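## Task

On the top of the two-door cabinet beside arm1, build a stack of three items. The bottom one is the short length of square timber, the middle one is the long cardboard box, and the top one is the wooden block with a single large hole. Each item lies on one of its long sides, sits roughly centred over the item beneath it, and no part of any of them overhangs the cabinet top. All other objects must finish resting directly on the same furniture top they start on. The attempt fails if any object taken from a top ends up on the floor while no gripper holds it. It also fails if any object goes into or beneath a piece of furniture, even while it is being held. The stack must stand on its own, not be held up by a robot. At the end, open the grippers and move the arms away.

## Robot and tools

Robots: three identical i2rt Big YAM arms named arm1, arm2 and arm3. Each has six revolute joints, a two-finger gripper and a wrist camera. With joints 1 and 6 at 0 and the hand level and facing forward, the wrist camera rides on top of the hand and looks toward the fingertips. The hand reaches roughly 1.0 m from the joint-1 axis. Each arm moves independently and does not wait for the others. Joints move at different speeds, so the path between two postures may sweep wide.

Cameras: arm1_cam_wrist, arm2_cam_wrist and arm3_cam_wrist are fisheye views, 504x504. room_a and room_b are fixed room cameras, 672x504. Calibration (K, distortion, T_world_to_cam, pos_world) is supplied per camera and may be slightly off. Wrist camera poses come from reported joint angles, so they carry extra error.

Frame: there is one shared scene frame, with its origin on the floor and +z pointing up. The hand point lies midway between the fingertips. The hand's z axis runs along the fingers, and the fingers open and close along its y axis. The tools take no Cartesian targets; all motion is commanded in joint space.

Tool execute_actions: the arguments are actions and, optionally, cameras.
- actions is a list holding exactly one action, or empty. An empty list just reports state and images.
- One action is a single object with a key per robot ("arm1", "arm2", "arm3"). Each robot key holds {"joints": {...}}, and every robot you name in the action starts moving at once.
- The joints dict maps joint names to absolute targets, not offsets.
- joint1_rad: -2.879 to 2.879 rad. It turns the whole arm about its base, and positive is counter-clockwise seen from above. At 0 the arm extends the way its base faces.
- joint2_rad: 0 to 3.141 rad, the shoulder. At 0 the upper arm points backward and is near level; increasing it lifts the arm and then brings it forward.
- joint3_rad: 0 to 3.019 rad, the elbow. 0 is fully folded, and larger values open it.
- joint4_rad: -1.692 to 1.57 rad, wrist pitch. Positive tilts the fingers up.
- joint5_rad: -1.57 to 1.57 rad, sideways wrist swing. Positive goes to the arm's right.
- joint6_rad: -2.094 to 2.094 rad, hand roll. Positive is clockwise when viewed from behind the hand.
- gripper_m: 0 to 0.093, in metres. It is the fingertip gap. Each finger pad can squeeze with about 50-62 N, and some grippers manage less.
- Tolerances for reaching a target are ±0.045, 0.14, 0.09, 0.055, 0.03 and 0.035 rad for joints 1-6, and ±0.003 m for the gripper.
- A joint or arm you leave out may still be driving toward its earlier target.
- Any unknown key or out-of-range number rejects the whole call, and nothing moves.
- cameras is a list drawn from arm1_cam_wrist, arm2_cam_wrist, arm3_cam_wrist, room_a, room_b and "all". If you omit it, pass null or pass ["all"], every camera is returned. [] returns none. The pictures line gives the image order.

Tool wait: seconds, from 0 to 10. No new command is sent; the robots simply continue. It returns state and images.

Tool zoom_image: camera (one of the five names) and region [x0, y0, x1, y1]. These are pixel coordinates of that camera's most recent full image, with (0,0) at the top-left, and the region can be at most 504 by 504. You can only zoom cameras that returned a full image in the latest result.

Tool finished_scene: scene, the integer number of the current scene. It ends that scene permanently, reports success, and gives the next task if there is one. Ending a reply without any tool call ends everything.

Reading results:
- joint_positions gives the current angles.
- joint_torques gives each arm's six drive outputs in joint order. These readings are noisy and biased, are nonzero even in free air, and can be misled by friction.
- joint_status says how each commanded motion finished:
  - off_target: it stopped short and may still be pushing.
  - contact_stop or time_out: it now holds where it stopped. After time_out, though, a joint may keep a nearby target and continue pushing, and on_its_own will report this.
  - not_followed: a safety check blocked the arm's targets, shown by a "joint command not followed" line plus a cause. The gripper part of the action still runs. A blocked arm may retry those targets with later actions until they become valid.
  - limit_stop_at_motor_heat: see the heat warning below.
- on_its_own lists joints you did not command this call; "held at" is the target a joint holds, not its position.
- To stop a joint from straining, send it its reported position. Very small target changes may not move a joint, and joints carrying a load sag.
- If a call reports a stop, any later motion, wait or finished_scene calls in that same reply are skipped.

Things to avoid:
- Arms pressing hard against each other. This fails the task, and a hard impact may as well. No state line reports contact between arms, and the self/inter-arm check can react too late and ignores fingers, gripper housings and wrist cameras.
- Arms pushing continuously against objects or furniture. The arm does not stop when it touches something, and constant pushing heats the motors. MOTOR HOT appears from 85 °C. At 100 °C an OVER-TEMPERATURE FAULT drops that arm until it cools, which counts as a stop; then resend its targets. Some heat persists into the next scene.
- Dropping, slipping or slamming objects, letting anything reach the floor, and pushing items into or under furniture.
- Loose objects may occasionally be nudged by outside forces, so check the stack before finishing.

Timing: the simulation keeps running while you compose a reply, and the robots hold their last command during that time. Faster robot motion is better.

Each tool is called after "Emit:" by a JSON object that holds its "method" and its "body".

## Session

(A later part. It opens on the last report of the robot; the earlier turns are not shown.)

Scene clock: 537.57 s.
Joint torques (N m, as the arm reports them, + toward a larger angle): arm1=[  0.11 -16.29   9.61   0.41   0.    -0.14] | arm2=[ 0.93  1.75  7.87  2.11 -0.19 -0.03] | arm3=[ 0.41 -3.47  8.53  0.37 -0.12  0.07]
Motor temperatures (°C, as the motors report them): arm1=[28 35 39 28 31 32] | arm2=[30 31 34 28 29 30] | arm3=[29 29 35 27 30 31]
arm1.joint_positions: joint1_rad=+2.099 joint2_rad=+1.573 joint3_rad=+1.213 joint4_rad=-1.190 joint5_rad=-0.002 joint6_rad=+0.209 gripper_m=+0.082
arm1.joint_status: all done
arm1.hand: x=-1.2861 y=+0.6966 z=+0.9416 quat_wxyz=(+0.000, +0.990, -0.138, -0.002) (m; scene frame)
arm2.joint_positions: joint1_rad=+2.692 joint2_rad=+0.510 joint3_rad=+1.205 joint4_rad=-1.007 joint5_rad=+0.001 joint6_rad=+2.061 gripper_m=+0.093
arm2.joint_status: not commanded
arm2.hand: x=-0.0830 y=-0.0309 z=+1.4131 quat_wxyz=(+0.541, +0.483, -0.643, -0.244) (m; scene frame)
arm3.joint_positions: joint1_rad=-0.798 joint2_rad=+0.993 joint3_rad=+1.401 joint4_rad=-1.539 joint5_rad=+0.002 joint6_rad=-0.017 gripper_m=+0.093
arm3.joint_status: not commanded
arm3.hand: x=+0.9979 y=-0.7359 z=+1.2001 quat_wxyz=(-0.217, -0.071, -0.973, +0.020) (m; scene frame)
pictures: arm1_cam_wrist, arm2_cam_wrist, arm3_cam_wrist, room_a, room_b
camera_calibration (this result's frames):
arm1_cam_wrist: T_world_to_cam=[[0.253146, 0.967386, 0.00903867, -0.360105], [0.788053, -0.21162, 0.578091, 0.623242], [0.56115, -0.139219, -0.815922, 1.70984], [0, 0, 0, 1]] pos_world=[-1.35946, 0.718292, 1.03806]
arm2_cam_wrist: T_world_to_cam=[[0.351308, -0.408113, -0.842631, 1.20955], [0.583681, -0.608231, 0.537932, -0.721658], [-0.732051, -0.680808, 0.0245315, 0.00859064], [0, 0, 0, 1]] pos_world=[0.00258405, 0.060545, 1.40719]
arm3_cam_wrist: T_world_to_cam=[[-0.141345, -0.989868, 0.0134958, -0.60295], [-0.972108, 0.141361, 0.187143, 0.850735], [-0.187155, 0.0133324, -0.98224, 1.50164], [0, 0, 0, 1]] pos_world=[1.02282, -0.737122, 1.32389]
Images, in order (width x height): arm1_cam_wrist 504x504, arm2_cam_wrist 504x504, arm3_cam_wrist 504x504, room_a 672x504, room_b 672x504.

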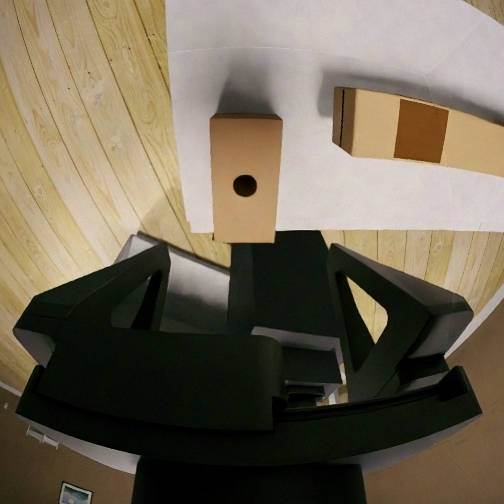

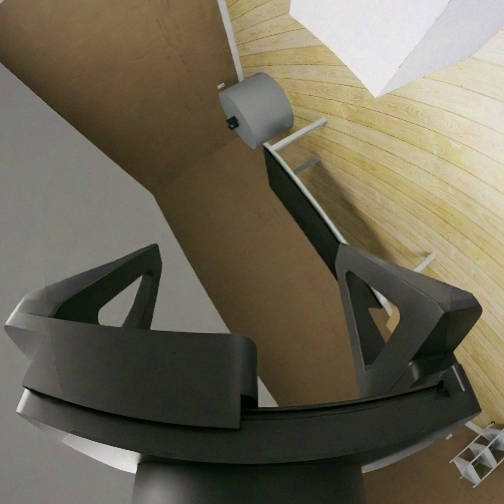

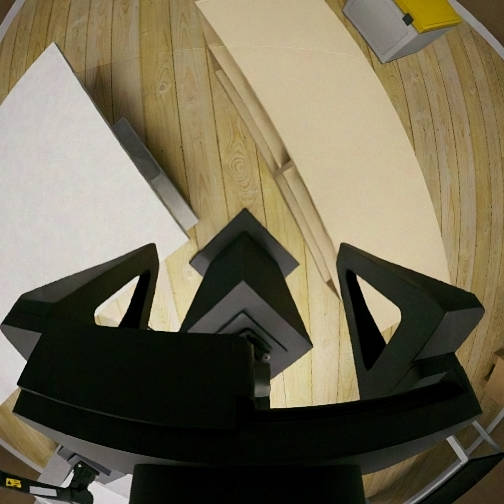

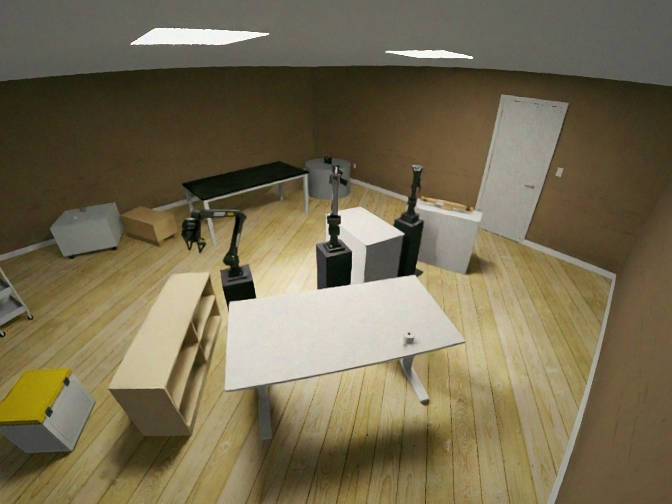

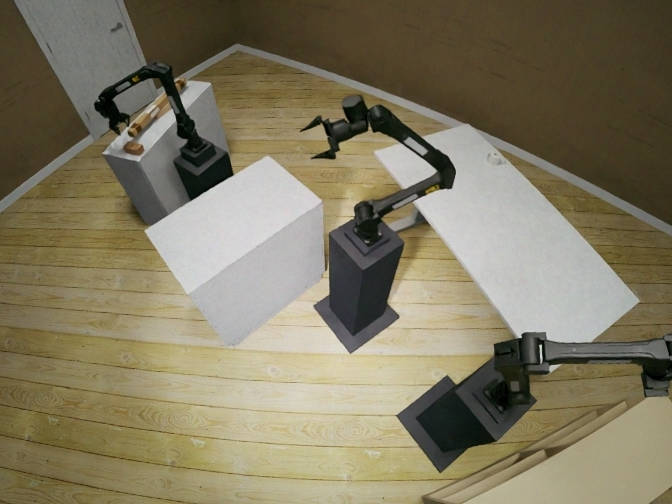

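Emit:
{"method": "execute_actions", "body": {"actions": [{"arm1": {"joints": {"joint1_rad": 2.10, "joint2_rad": 1.76, "joint3_rad": 1.045, "joint4_rad": -0.808, "joint5_rad": 0, "joint6_rad": 0.209, "gripper_m": 0.082}}}], "cameras": ["arm1_cam_wrist"]}}

Scene clock: 542.77 s.
Joint torques (N m, as the arm reports them, + toward a larger angle): arm1=[  0.47 -17.51   8.71   0.53  -0.01   0.  ] | arm2=[ 1.09  1.72  7.94  2.21 -0.19 -0.06] | arm3=[-0.15 -3.82  8.48  0.47 -0.13  0.04]
Motor temperatures (°C, as the motors report them): arm1=[28 35 39 28 31 32] | arm2=[30 31 34 28 29 30] | arm3=[29 29 35 27 30 31]
arm1.joint_positions: joint1_rad=+2.099 joint2_rad=+1.767 joint3_rad=+1.024 joint4_rad=-0.816 joint5_rad=-0.002 joint6_rad=+0.209 gripper_m=+0.082
arm1.joint_status: all done
arm1.hand: x=-1.2771 y=+0.6963 z=+0.7978 quat_wxyz=(+0.000, +0.990, -0.138, +0.002) (m; scene frame)
arm2.joint_positions: joint1_rad=+2.692 joint2_rad=+0.510 joint3_rad=+1.205 joint4_rad=-1.007 joint5_rad=+0.001 joint6_rad=+2.061 gripper_m=+0.093
arm2.joint_status: not commanded
arm2.hand: x=-0.0830 y=-0.0309 z=+1.4131 quat_wxyz=(+0.541, +0.483, -0.643, -0.244) (m; scene frame)
arm3.joint_positions: joint1_rad=-0.798 joint2_rad=+0.993 joint3_rad=+1.401 joint4_rad=-1.539 joint5_rad=+0.002 joint6_rad=-0.017 gripper_m=+0.093
arm3.joint_status: not commanded
arm3.hand: x=+0.9979 y=-0.7359 z=+1.2001 quat_wxyz=(-0.217, -0.071, -0.973, +0.020) (m; scene frame)
pictures: arm1_cam_wrist
camera_calibration (this result's frames):
arm1_cam_wrist: T_world_to_cam=[[0.253074, 0.967387, 0.0107541, -0.362255], [0.782735, -0.211276, 0.585396, 0.686339], [0.568576, -0.139731, -0.810676, 1.593], [0, 0, 0, 1]] pos_world=[-1.35129, 0.718038, 0.893521]
Images, in order (width x height): arm1_cam_wrist 504x504.

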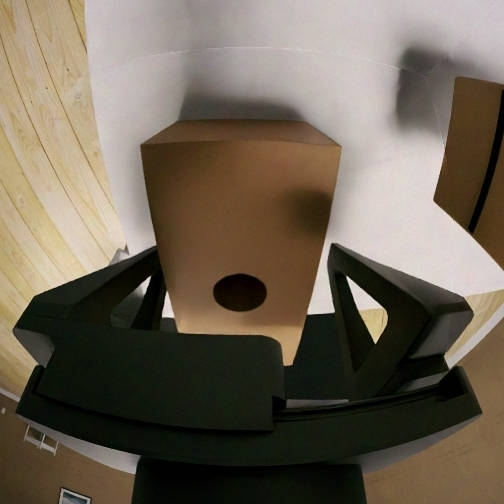

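Emit:
{"method": "execute_actions", "body": {"actions": [{"arm1": {"joints": {"gripper_m": 0.045}}}], "cameras": ["arm1_cam_wrist"]}}

Emit:
{"method": "execute_actions", "body": {"actions": [{"arm1": {"joints": {"joint1_rad": 2.10, "joint2_rad": 1.52, "joint3_rad": 1.25, "joint4_rad": -1.27, "joint5_rad": 0, "joint6_rad": 0.209, "gripper_m": 0.045}}}], "cameras": ["arm1_cam_wrist"]}}

Scene clock: 545.97 s.
Joint torques (N m, as the arm reports them, + toward a larger angle): arm1=[  0.49 -17.41   8.77   0.44  -0.02   0.  ] | arm2=[ 0.71  1.66  7.94  2.16 -0.16 -0.04] | arm3=[-0.35 -3.6   8.56  0.52 -0.09  0.05]
Motor temperatures (°C, as the motors report them): arm1=[28 35 39 28 31 32] | arm2=[30 31 34 28 29 30] | arm3=[29 29 35 27 30 31]
arm1.joint_positions: joint1_rad=+2.099 joint2_rad=+1.767 joint3_rad=+1.024 joint4_rad=-0.816 joint5_rad=-0.001 joint6_rad=+0.209 gripper_m=+0.059
arm1.joint_status: gripper_m off_target (ended at +0.059, target +0.045)
arm1.hand: x=-1.2772 y=+0.6964 z=+0.7978 quat_wxyz=(-0.001, +0.990, -0.138, +0.002) (m; scene frame)
arm2.joint_positions: joint1_rad=+2.692 joint2_rad=+0.510 joint3_rad=+1.205 joint4_rad=-1.007 joint5_rad=+0.001 joint6_rad=+2.061 gripper_m=+0.093
arm2.joint_status: not commanded
arm2.hand: x=-0.0830 y=-0.0309 z=+1.4131 quat_wxyz=(+0.541, +0.483, -0.643, -0.244) (m; scene frame)
arm3.joint_positions: joint1_rad=-0.798 joint2_rad=+0.993 joint3_rad=+1.401 joint4_rad=-1.539 joint5_rad=+0.002 joint6_rad=-0.017 gripper_m=+0.093
arm3.joint_status: not commanded
arm3.hand: x=+0.9979 y=-0.7359 z=+1.2001 quat_wxyz=(-0.217, -0.071, -0.973, +0.020) (m; scene frame)
pictures: arm1_cam_wrist
camera_calibration (this result's frames):
arm1_cam_wrist: T_world_to_cam=[[0.253448, 0.967287, 0.0109873, -0.361923], [0.783086, -0.211825, 0.584728, 0.687862], [0.567927, -0.139594, -0.811155, 1.59257], [0, 0, 0, 1]] pos_world=[-1.35139, 0.718103, 0.893584]
Images, in order (width x height): arm1_cam_wrist 504x504.

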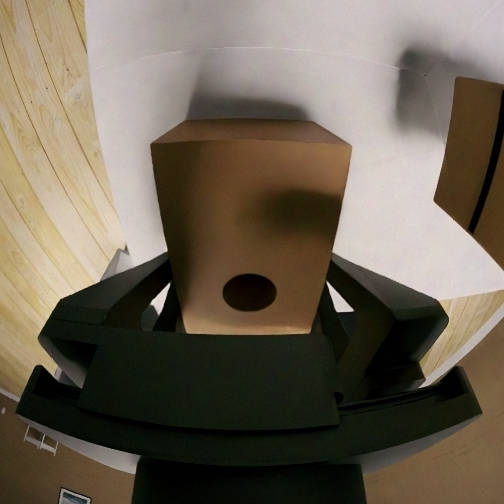

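Scene clock: 547.40 s.
Joint torques (N m, as the arm reports them, + toward a larger angle): arm1=[  0.54 -16.83  10.62  -0.29  -0.02  -0.01] | arm2=[ 0.78  1.78  8.03  2.29 -0.18 -0.08] | arm3=[ 0.29 -3.67  8.5   0.42 -0.09  0.04]
Motor temperatures (°C, as the motors report them): arm1=[28 35 39 28 31 32] | arm2=[30 31 34 28 29 30] | arm3=[29 29 35 27 30 31]
arm1.joint_positions: joint1_rad=+2.099 joint2_rad=+1.539 joint3_rad=+1.232 joint4_rad=-1.263 joint5_rad=-0.001 joint6_rad=+0.209 gripper_m=+0.059
arm1.joint_status: gripper_m off_target (ended at +0.059, target +0.045); the others done
arm1.hand: x=-1.2753 y=+0.6959 z=+0.9632 quat_wxyz=(-0.001, +0.990, -0.138, +0.008) (m; scene frame)
arm2.joint_positions: joint1_rad=+2.692 joint2_rad=+0.510 joint3_rad=+1.205 joint4_rad=-1.007 joint5_rad=+0.001 joint6_rad=+2.061 gripper_m=+0.093
arm2.joint_status: not commanded
arm2.hand: x=-0.0830 y=-0.0309 z=+1.4131 quat_wxyz=(+0.541, +0.483, -0.643, -0.244) (m; scene frame)
arm3.joint_positions: joint1_rad=-0.798 joint2_rad=+0.993 joint3_rad=+1.401 joint4_rad=-1.539 joint5_rad=+0.002 joint6_rad=-0.017 gripper_m=+0.093
arm3.joint_status: not commanded
arm3.hand: x=+0.9979 y=-0.7359 z=+1.2001 quat_wxyz=(-0.217, -0.071, -0.973, +0.020) (m; scene frame)
pictures: arm1_cam_wrist
camera_calibration (this result's frames):
arm1_cam_wrist: T_world_to_cam=[[0.253333, 0.96729, 0.0131349, -0.366], [0.776352, -0.21139, 0.593794, 0.571876], [0.577148, -0.14023, -0.80451, 1.73134], [0, 0, 0, 1]] pos_world=[-1.3505, 0.717703, 1.05811]
Images, in order (width x height): arm1_cam_wrist 504x504.

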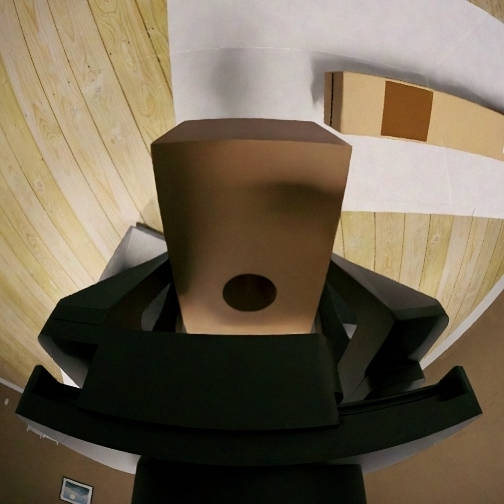

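Emit:
{"method": "execute_actions", "body": {"actions": [{"arm1": {"joints": {"joint1_rad": 1.354, "joint2_rad": 1.70, "joint3_rad": 1.70, "joint4_rad": -1.55, "joint5_rad": 0, "joint6_rad": 1.005, "gripper_m": 0.045}}}], "cameras": []}}

Emit:
{"method": "execute_actions", "body": {"actions": [{"arm1": {"joints": {"joint1_rad": 1.354, "joint2_rad": 1.90, "joint3_rad": 1.685, "joint4_rad": -1.315, "joint5_rad": 0, "joint6_rad": 1.005, "gripper_m": 0.045}}}], "cameras": ["arm1_cam_wrist"]}}

Scene clock: 556.37 s.
Joint torques (N m, as the arm reports them, + toward a larger angle): arm1=[  0.18 -20.97  12.98  -0.33  -0.01   0.13] | arm2=[ 0.86  1.81  8.07  2.14 -0.18 -0.06] | arm3=[ 0.03 -3.39  8.56  0.29 -0.1   0.06]
Motor temperatures (°C, as the motors report them): arm1=[28 35 40 28 31 32] | arm2=[30 31 34 28 29 30] | arm3=[29 29 35 27 30 31]
arm1.joint_positions: joint1_rad=+1.355 joint2_rad=+1.719 joint3_rad=+1.660 joint4_rad=-1.542 joint5_rad=+0.000 joint6_rad=+0.990 gripper_m=+0.059
arm1.joint_status: gripper_m off_target (ended at +0.059, target +0.045); the others done
arm1.hand: x=-1.1926 y=+1.0424 z=+1.0420 quat_wxyz=(-0.008, +0.621, -0.784, +0.020) (m; scene frame)
arm2.joint_positions: joint1_rad=+2.692 joint2_rad=+0.510 joint3_rad=+1.205 joint4_rad=-1.007 joint5_rad=+0.001 joint6_rad=+2.061 gripper_m=+0.093
arm2.joint_status: not commanded
arm2.hand: x=-0.0830 y=-0.0309 z=+1.4131 quat_wxyz=(+0.541, +0.483, -0.643, -0.244) (m; scene frame)
arm3.joint_positions: joint1_rad=-0.798 joint2_rad=+0.993 joint3_rad=+1.401 joint4_rad=-1.539 joint5_rad=+0.002 joint6_rad=-0.017 gripper_m=+0.093
arm3.joint_status: not commanded
arm3.hand: x=+0.9979 y=-0.7359 z=+1.2001 quat_wxyz=(-0.217, -0.071, -0.973, +0.020) (m; scene frame)
pictures: none
No camera images: the call's "cameras" was empty. Leave "cameras" out to get every camera's image.

Scene clock: 557.70 s.
Joint torques (N m, as the arm reports them, + toward a larger angle): arm1=[  0.08 -24.14  11.45   0.24  -0.02   0.13] | arm2=[ 0.86  1.89  7.91  2.17 -0.18 -0.02] | arm3=[ 0.29 -3.83  8.63  0.32 -0.1   0.04]
Motor temperatures (°C, as the motors report them): arm1=[28 35 40 28 31 32] | arm2=[30 31 34 28 29 30] | arm3=[29 29 35 27 30 31]
arm1.joint_positions: joint1_rad=+1.355 joint2_rad=+1.930 joint3_rad=+1.656 joint4_rad=-1.320 joint5_rad=+0.000 joint6_rad=+0.991 gripper_m=+0.059
arm1.joint_status: gripper_m off_target (ended at +0.059, target +0.045); the others done
arm1.hand: x=-1.2331 y=+1.0872 z=+0.9266 quat_wxyz=(-0.008, +0.620, -0.784, +0.016) (m; scene frame)
arm2.joint_positions: joint1_rad=+2.692 joint2_rad=+0.510 joint3_rad=+1.205 joint4_rad=-1.007 joint5_rad=+0.001 joint6_rad=+2.061 gripper_m=+0.093
arm2.joint_status: not commanded
arm2.hand: x=-0.0830 y=-0.0309 z=+1.4131 quat_wxyz=(+0.541, +0.483, -0.643, -0.244) (m; scene frame)
arm3.joint_positions: joint1_rad=-0.798 joint2_rad=+0.993 joint3_rad=+1.401 joint4_rad=-1.539 joint5_rad=+0.002 joint6_rad=-0.017 gripper_m=+0.093
arm3.joint_status: not commanded
arm3.hand: x=+0.9979 y=-0.7359 z=+1.2001 quat_wxyz=(-0.217, -0.071, -0.973, +0.020) (m; scene frame)
pictures: arm1_cam_wrist
camera_calibration (this result's frames):
arm1_cam_wrist: T_world_to_cam=[[0.976715, -0.209927, 0.0442603, 1.38832], [-0.195371, -0.785061, 0.587801, 0.0745845], [-0.0886483, -0.582761, -0.807794, 1.39565], [0, 0, 0, 1]] pos_world=[-1.2177, 1.16333, 1.02211]
Images, in order (width x height): arm1_cam_wrist 504x504.

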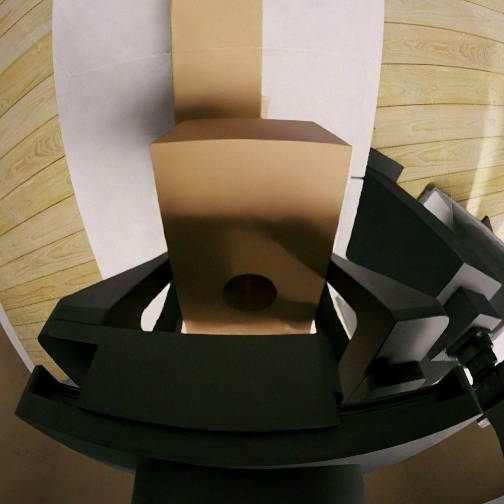

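Emit:
{"method": "execute_actions", "body": {"actions": [{"arm1": {"joints": {"joint1_rad": 1.356, "joint2_rad": 1.94, "joint3_rad": 1.69, "joint4_rad": -1.24, "joint5_rad": 0, "joint6_rad": 1.02, "gripper_m": 0.045}}}], "cameras": ["arm1_cam_wrist"]}}

Scene clock: 563.80 s.
Joint torques (N m, as the arm reports them, + toward a larger angle): arm1=[  0.26 -23.53  12.09   0.49  -0.02   0.14] | arm2=[ 1.2   1.59  8.11  2.12 -0.16 -0.07] | arm3=[-0.4  -3.45  8.59  0.56 -0.14  0.04]
Motor temperatures (°C, as the motors report them): arm1=[28 36 40 28 31 32] | arm2=[30 31 34 28 29 30] | arm3=[29 29 35 27 30 31]
arm1.joint_positions: joint1_rad=+1.355 joint2_rad=+1.951 joint3_rad=+1.656 joint4_rad=-1.249 joint5_rad=+0.000 joint6_rad=+1.006 gripper_m=+0.059
arm1.joint_status: gripper_m off_target (ended at +0.059, target +0.045); the others done
arm1.hand: x=-1.2446 y=+1.0995 z=+0.9141 quat_wxyz=(-0.006, +0.615, -0.789, -0.008) (m; scene frame)
arm2.joint_positions: joint1_rad=+2.692 joint2_rad=+0.510 joint3_rad=+1.205 joint4_rad=-1.007 joint5_rad=+0.001 joint6_rad=+2.061 gripper_m=+0.093
arm2.joint_status: not commanded
arm2.hand: x=-0.0830 y=-0.0309 z=+1.4131 quat_wxyz=(+0.541, +0.483, -0.643, -0.244) (m; scene frame)
arm3.joint_positions: joint1_rad=-0.798 joint2_rad=+0.993 joint3_rad=+1.401 joint4_rad=-1.539 joint5_rad=+0.002 joint6_rad=-0.017 gripper_m=+0.093
arm3.joint_status: not commanded
arm3.hand: x=+0.9979 y=-0.7359 z=+1.2001 quat_wxyz=(-0.217, -0.071, -0.973, +0.020) (m; scene frame)
pictures: arm1_cam_wrist
camera_calibration (this result's frames):
arm1_cam_wrist: T_world_to_cam=[[0.974508, -0.224326, 0.00336488, 1.4531], [-0.186827, -0.803122, 0.565766, 0.139963], [-0.124213, -0.551972, -0.824559, 1.32892], [0, 0, 0, 1]] pos_world=[-1.22484, 1.1719, 1.01169]
Images, in order (width x height): arm1_cam_wrist 504x504.

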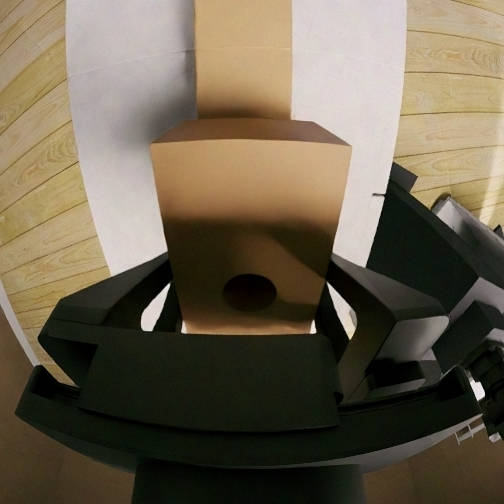

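Emit:
{"method": "execute_actions", "body": {"actions": [{"arm1": {"joints": {"joint1_rad": 1.356, "joint2_rad": 1.975, "joint3_rad": 1.69, "joint4_rad": -1.215, "joint5_rad": 0, "joint6_rad": 1.02, "gripper_m": 0.045}}}], "cameras": ["arm1_cam_wrist"]}}

Scene clock: 566.87 s.
Joint torques (N m, as the arm reports them, + toward a larger angle): arm1=[  0.03 -23.04  11.97   0.5    0.06   0.11] | arm2=[ 0.9   2.08  8.    2.19 -0.19 -0.02] | arm3=[ 0.39 -3.29  8.54  0.46 -0.09  0.07]
Motor temperatures (°C, as the motors report them): arm1=[28 36 40 28 31 32] | arm2=[30 31 34 28 29 30] | arm3=[29 29 35 27 30 31]
arm1.joint_positions: joint1_rad=+1.354 joint2_rad=+1.978 joint3_rad=+1.656 joint4_rad=-1.225 joint5_rad=-0.002 joint6_rad=+1.007 gripper_m=+0.059
arm1.joint_status: gripper_m off_target (ended at +0.059, target +0.045); the others done
arm1.hand: x=-1.2476 y=+1.1032 z=+0.8988 quat_wxyz=(-0.005, +0.614, -0.789, -0.007) (m; scene frame)
arm2.joint_positions: joint1_rad=+2.692 joint2_rad=+0.510 joint3_rad=+1.205 joint4_rad=-1.007 joint5_rad=+0.001 joint6_rad=+2.061 gripper_m=+0.093
arm2.joint_status: not commanded
arm2.hand: x=-0.0830 y=-0.0309 z=+1.4131 quat_wxyz=(+0.541, +0.483, -0.643, -0.244) (m; scene frame)
arm3.joint_positions: joint1_rad=-0.798 joint2_rad=+0.993 joint3_rad=+1.401 joint4_rad=-1.539 joint5_rad=+0.002 joint6_rad=-0.017 gripper_m=+0.093
arm3.joint_status: not commanded
arm3.hand: x=+0.9979 y=-0.7359 z=+1.2001 quat_wxyz=(-0.217, -0.071, -0.973, +0.020) (m; scene frame)
pictures: arm1_cam_wrist
camera_calibration (this result's frames):
arm1_cam_wrist: T_world_to_cam=[[0.974164, -0.225802, 0.00420398, 1.45743], [-0.188152, -0.801156, 0.568109, 0.145122], [-0.124912, -0.554222, -0.822943, 1.3181], [0, 0, 0, 1]] pos_world=[-1.22782, 1.17587, 0.996145]
Images, in order (width x height): arm1_cam_wrist 504x504.

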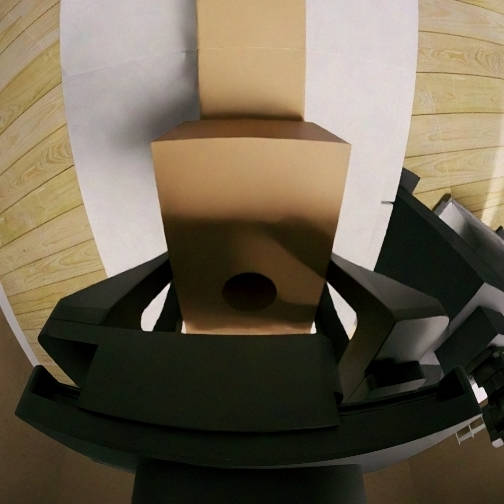

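Emit:
{"method": "execute_actions", "body": {"actions": [{"arm1": {"joints": {"joint1_rad": 1.356, "joint2_rad": 2.0, "joint3_rad": 1.69, "joint4_rad": -1.215, "joint5_rad": 0, "joint6_rad": 1.02, "gripper_m": 0.045}}}], "cameras": ["arm1_cam_wrist"]}}

Scene clock: 569.30 s.
Joint torques (N m, as the arm reports them, + toward a larger angle): arm1=[  0.36 -20.9   11.99   0.51   0.05   0.12] | arm2=[ 0.82  1.55  7.9   2.24 -0.16 -0.05] | arm3=[-0.04 -3.57  8.55  0.34 -0.11  0.04]
Motor temperatures (°C, as the motors report them): arm1=[28 36 41 28 31 32] | arm2=[30 31 34 28 29 30] | arm3=[29 29 35 27 30 31]
arm1.joint_positions: joint1_rad=+1.354 joint2_rad=+1.978 joint3_rad=+1.656 joint4_rad=-1.225 joint5_rad=-0.002 joint6_rad=+1.007 gripper_m=+0.059
arm1.joint_status: gripper_m off_target (ended at +0.059, target +0.045); the others done
arm1.hand: x=-1.2476 y=+1.1032 z=+0.8986 quat_wxyz=(-0.005, +0.614, -0.789, -0.007) (m; scene frame)
arm2.joint_positions: joint1_rad=+2.692 joint2_rad=+0.510 joint3_rad=+1.205 joint4_rad=-1.007 joint5_rad=+0.001 joint6_rad=+2.061 gripper_m=+0.093
arm2.joint_status: not commanded
arm2.hand: x=-0.0830 y=-0.0309 z=+1.4131 quat_wxyz=(+0.541, +0.483, -0.643, -0.244) (m; scene frame)
arm3.joint_positions: joint1_rad=-0.798 joint2_rad=+0.993 joint3_rad=+1.401 joint4_rad=-1.539 joint5_rad=+0.002 joint6_rad=-0.017 gripper_m=+0.093
arm3.joint_status: not commanded
arm3.hand: x=+0.9979 y=-0.7359 z=+1.2001 quat_wxyz=(-0.217, -0.071, -0.973, +0.020) (m; scene frame)
pictures: arm1_cam_wrist
camera_calibration (this result's frames):
arm1_cam_wrist: T_world_to_cam=[[0.974162, -0.225805, 0.00452216, 1.45713], [-0.188305, -0.800998, 0.568281, 0.14472], [-0.124699, -0.554449, -0.822822, 1.31832], [0, 0, 0, 1]] pos_world=[-1.22783, 1.17589, 0.995909]
Images, in order (width x height): arm1_cam_wrist 504x504.

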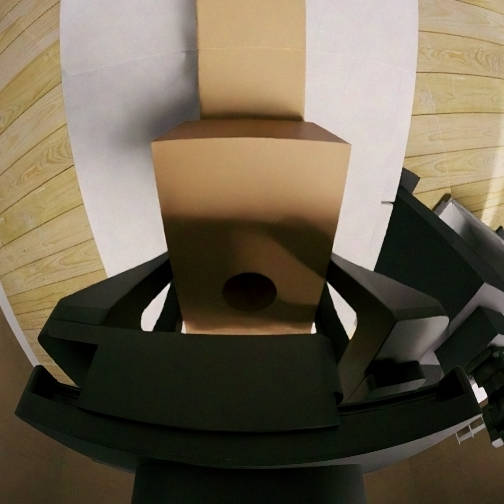

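Contact confirmed. Releasing.

Emit:
{"method": "execute_actions", "body": {"actions": [{"arm1": {"joints": {"joint2_rad": 1.965, "gripper_m": 0.093}}}], "cameras": ["arm1_cam_wrist"]}}

Emit:
{"method": "execute_actions", "body": {"actions": [{"arm1": {"joints": {"joint2_rad": 1.75, "joint3_rad": 1.69, "joint4_rad": -1.45, "gripper_m": 0.093}}}], "cameras": ["arm1_cam_wrist"]}}

Scene clock: 572.10 s.
Joint torques (N m, as the arm reports them, + toward a larger angle): arm1=[  0.36 -23.4   11.95   0.49   0.04   0.12] | arm2=[ 0.96  2.3   7.91  2.28 -0.19 -0.06] | arm3=[-0.09 -3.81  8.56  0.52 -0.1   0.07]
Motor temperatures (°C, as the motors report them): arm1=[28 36 41 28 31 32] | arm2=[30 31 34 28 29 30] | arm3=[29 29 35 27 30 31]
arm1.joint_positions: joint1_rad=+1.354 joint2_rad=+1.978 joint3_rad=+1.656 joint4_rad=-1.224 joint5_rad=-0.002 joint6_rad=+1.007 gripper_m=+0.093
arm1.joint_status: all done
arm1.hand: x=-1.2477 y=+1.1033 z=+0.8986 quat_wxyz=(-0.005, +0.614, -0.789, -0.007) (m; scene frame)
arm2.joint_positions: joint1_rad=+2.692 joint2_rad=+0.510 joint3_rad=+1.205 joint4_rad=-1.007 joint5_rad=+0.001 joint6_rad=+2.061 gripper_m=+0.093
arm2.joint_status: not commanded
arm2.hand: x=-0.0830 y=-0.0309 z=+1.4131 quat_wxyz=(+0.541, +0.483, -0.643, -0.244) (m; scene frame)
arm3.joint_positions: joint1_rad=-0.798 joint2_rad=+0.993 joint3_rad=+1.401 joint4_rad=-1.539 joint5_rad=+0.002 joint6_rad=-0.017 gripper_m=+0.093
arm3.joint_status: not commanded
arm3.hand: x=+0.9979 y=-0.7359 z=+1.2001 quat_wxyz=(-0.217, -0.071, -0.973, +0.020) (m; scene frame)
pictures: arm1_cam_wrist
camera_calibration (this result's frames):
arm1_cam_wrist: T_world_to_cam=[[0.97408, -0.22617, 0.00387942, 1.45816], [-0.188301, -0.801242, 0.567938, 0.145386], [-0.125342, -0.553948, -0.823062, 1.31724], [0, 0, 0, 1]] pos_world=[-1.22788, 1.17596, 0.995941]
Images, in order (width x height): arm1_cam_wrist 504x504.

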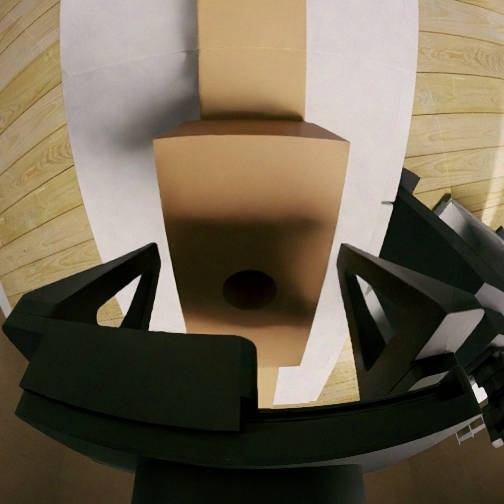

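Scene clock: 573.43 s.
Joint torques (N m, as the arm reports them, + toward a larger angle): arm1=[  0.35 -20.5   11.36  -0.12   0.04   0.12] | arm2=[ 1.08  1.81  7.92  2.25 -0.18 -0.06] | arm3=[ 0.38 -3.59  8.65  0.46 -0.12  0.07]
Motor temperatures (°C, as the motors report them): arm1=[28 36 41 28 31 32] | arm2=[30 31 34 28 29 30] | arm3=[29 29 35 27 30 31]
arm1.joint_positions: joint1_rad=+1.354 joint2_rad=+1.752 joint3_rad=+1.668 joint4_rad=-1.444 joint5_rad=-0.002 joint6_rad=+1.007 gripper_m=+0.093
arm1.joint_status: all done
arm1.hand: x=-1.2125 y=+1.0638 z=+1.0281 quat_wxyz=(-0.004, +0.614, -0.789, -0.017) (m; scene frame)
arm2.joint_positions: joint1_rad=+2.692 joint2_rad=+0.510 joint3_rad=+1.205 joint4_rad=-1.007 joint5_rad=+0.001 joint6_rad=+2.061 gripper_m=+0.093
arm2.joint_status: not commanded
arm2.hand: x=-0.0830 y=-0.0309 z=+1.4131 quat_wxyz=(+0.541, +0.483, -0.643, -0.244) (m; scene frame)
arm3.joint_positions: joint1_rad=-0.798 joint2_rad=+0.993 joint3_rad=+1.401 joint4_rad=-1.539 joint5_rad=+0.002 joint6_rad=-0.017 gripper_m=+0.093
arm3.joint_status: not commanded
arm3.hand: x=+0.9979 y=-0.7359 z=+1.2001 quat_wxyz=(-0.217, -0.071, -0.973, +0.020) (m; scene frame)
pictures: arm1_cam_wrist
camera_calibration (this result's frames):
arm1_cam_wrist: T_world_to_cam=[[0.974079, -0.225872, -0.0123499, 1.43072], [-0.180562, -0.809242, 0.559039, 0.0738012], [-0.136265, -0.542318, -0.82905, 1.38691], [0, 0, 0, 1]] pos_world=[-1.19133, 1.13503, 1.12623]
Images, in order (width x height): arm1_cam_wrist 504x504.

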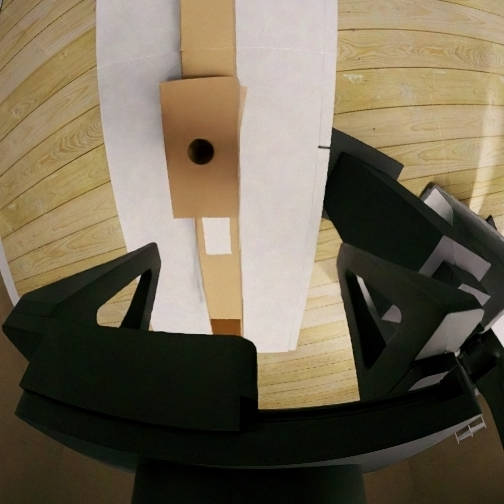

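Emit:
{"method": "execute_actions", "body": {"actions": [{"arm1": {"joints": {"joint2_rad": 1.2, "joint3_rad": 1.5, "joint4_rad": -1.45, "gripper_m": 0.093}}}], "cameras": ["arm1_cam_wrist", "room_b"]}}

Scene clock: 576.57 s.
Joint torques (N m, as the arm reports them, + toward a larger angle): arm1=[  0.51 -11.95  11.2    0.58   0.04   0.09] | arm2=[ 0.72  1.81  7.94  2.33 -0.19 -0.06] | arm3=[ 0.35 -3.77  8.57  0.34 -0.08  0.06]
Motor temperatures (°C, as the motors report them): arm1=[28 36 41 28 31 32] | arm2=[30 31 34 28 29 30] | arm3=[29 29 35 27 30 31]
arm1.joint_positions: joint1_rad=+1.354 joint2_rad=+1.210 joint3_rad=+1.483 joint4_rad=-1.446 joint5_rad=-0.002 joint6_rad=+1.007 gripper_m=+0.093
arm1.joint_status: all done
arm1.hand: x=-1.1235 y=+0.9668 z=+1.2014 quat_wxyz=(+0.013, +0.604, -0.774, -0.192) (m; scene frame)
arm2.joint_positions: joint1_rad=+2.692 joint2_rad=+0.510 joint3_rad=+1.205 joint4_rad=-1.007 joint5_rad=+0.001 joint6_rad=+2.061 gripper_m=+0.093
arm2.joint_status: not commanded
arm2.hand: x=-0.0830 y=-0.0309 z=+1.4131 quat_wxyz=(+0.541, +0.483, -0.643, -0.244) (m; scene frame)
arm3.joint_positions: joint1_rad=-0.798 joint2_rad=+0.993 joint3_rad=+1.401 joint4_rad=-1.539 joint5_rad=+0.002 joint6_rad=-0.017 gripper_m=+0.093
arm3.joint_status: not commanded
arm3.hand: x=+0.9979 y=-0.7359 z=+1.2001 quat_wxyz=(-0.217, -0.071, -0.973, +0.020) (m; scene frame)
pictures: arm1_cam_wrist, room_b
camera_calibration (this result's frames):
arm1_cam_wrist: T_world_to_cam=[[0.93636, -0.180832, -0.30088, 1.58503], [-0.0629476, -0.929712, 0.362867, 0.398792], [-0.34535, -0.320835, -0.881929, 1.1046], [0, 0, 0, 1]] pos_world=[-1.07758, 1.01178, 1.30638]
Images, in order (width x height): arm1_cam_wrist 504x504, room_b 672x504.

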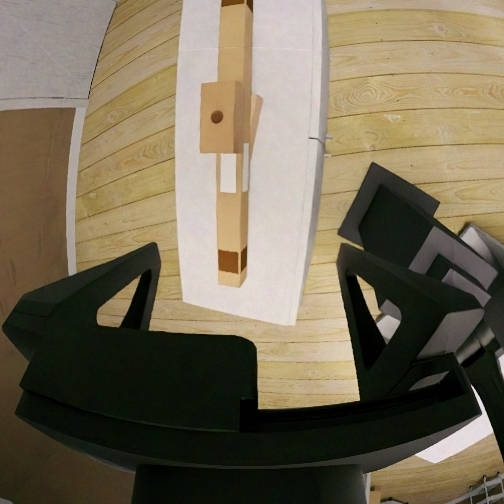

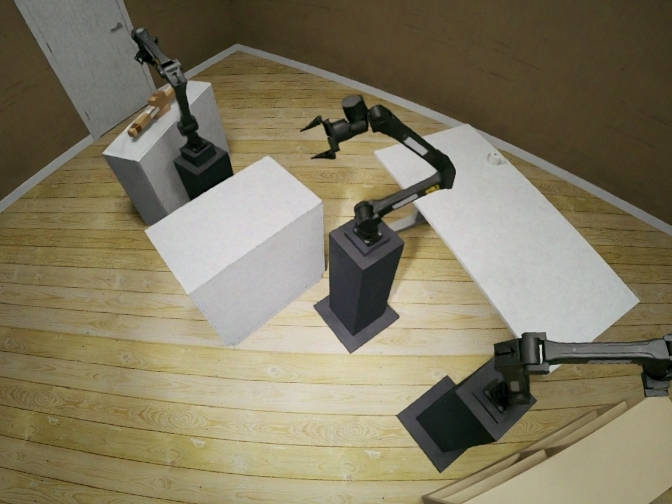

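Emit:
{"method": "finished_scene", "body": {"scene": 1}}

The scene is finished: the task was done.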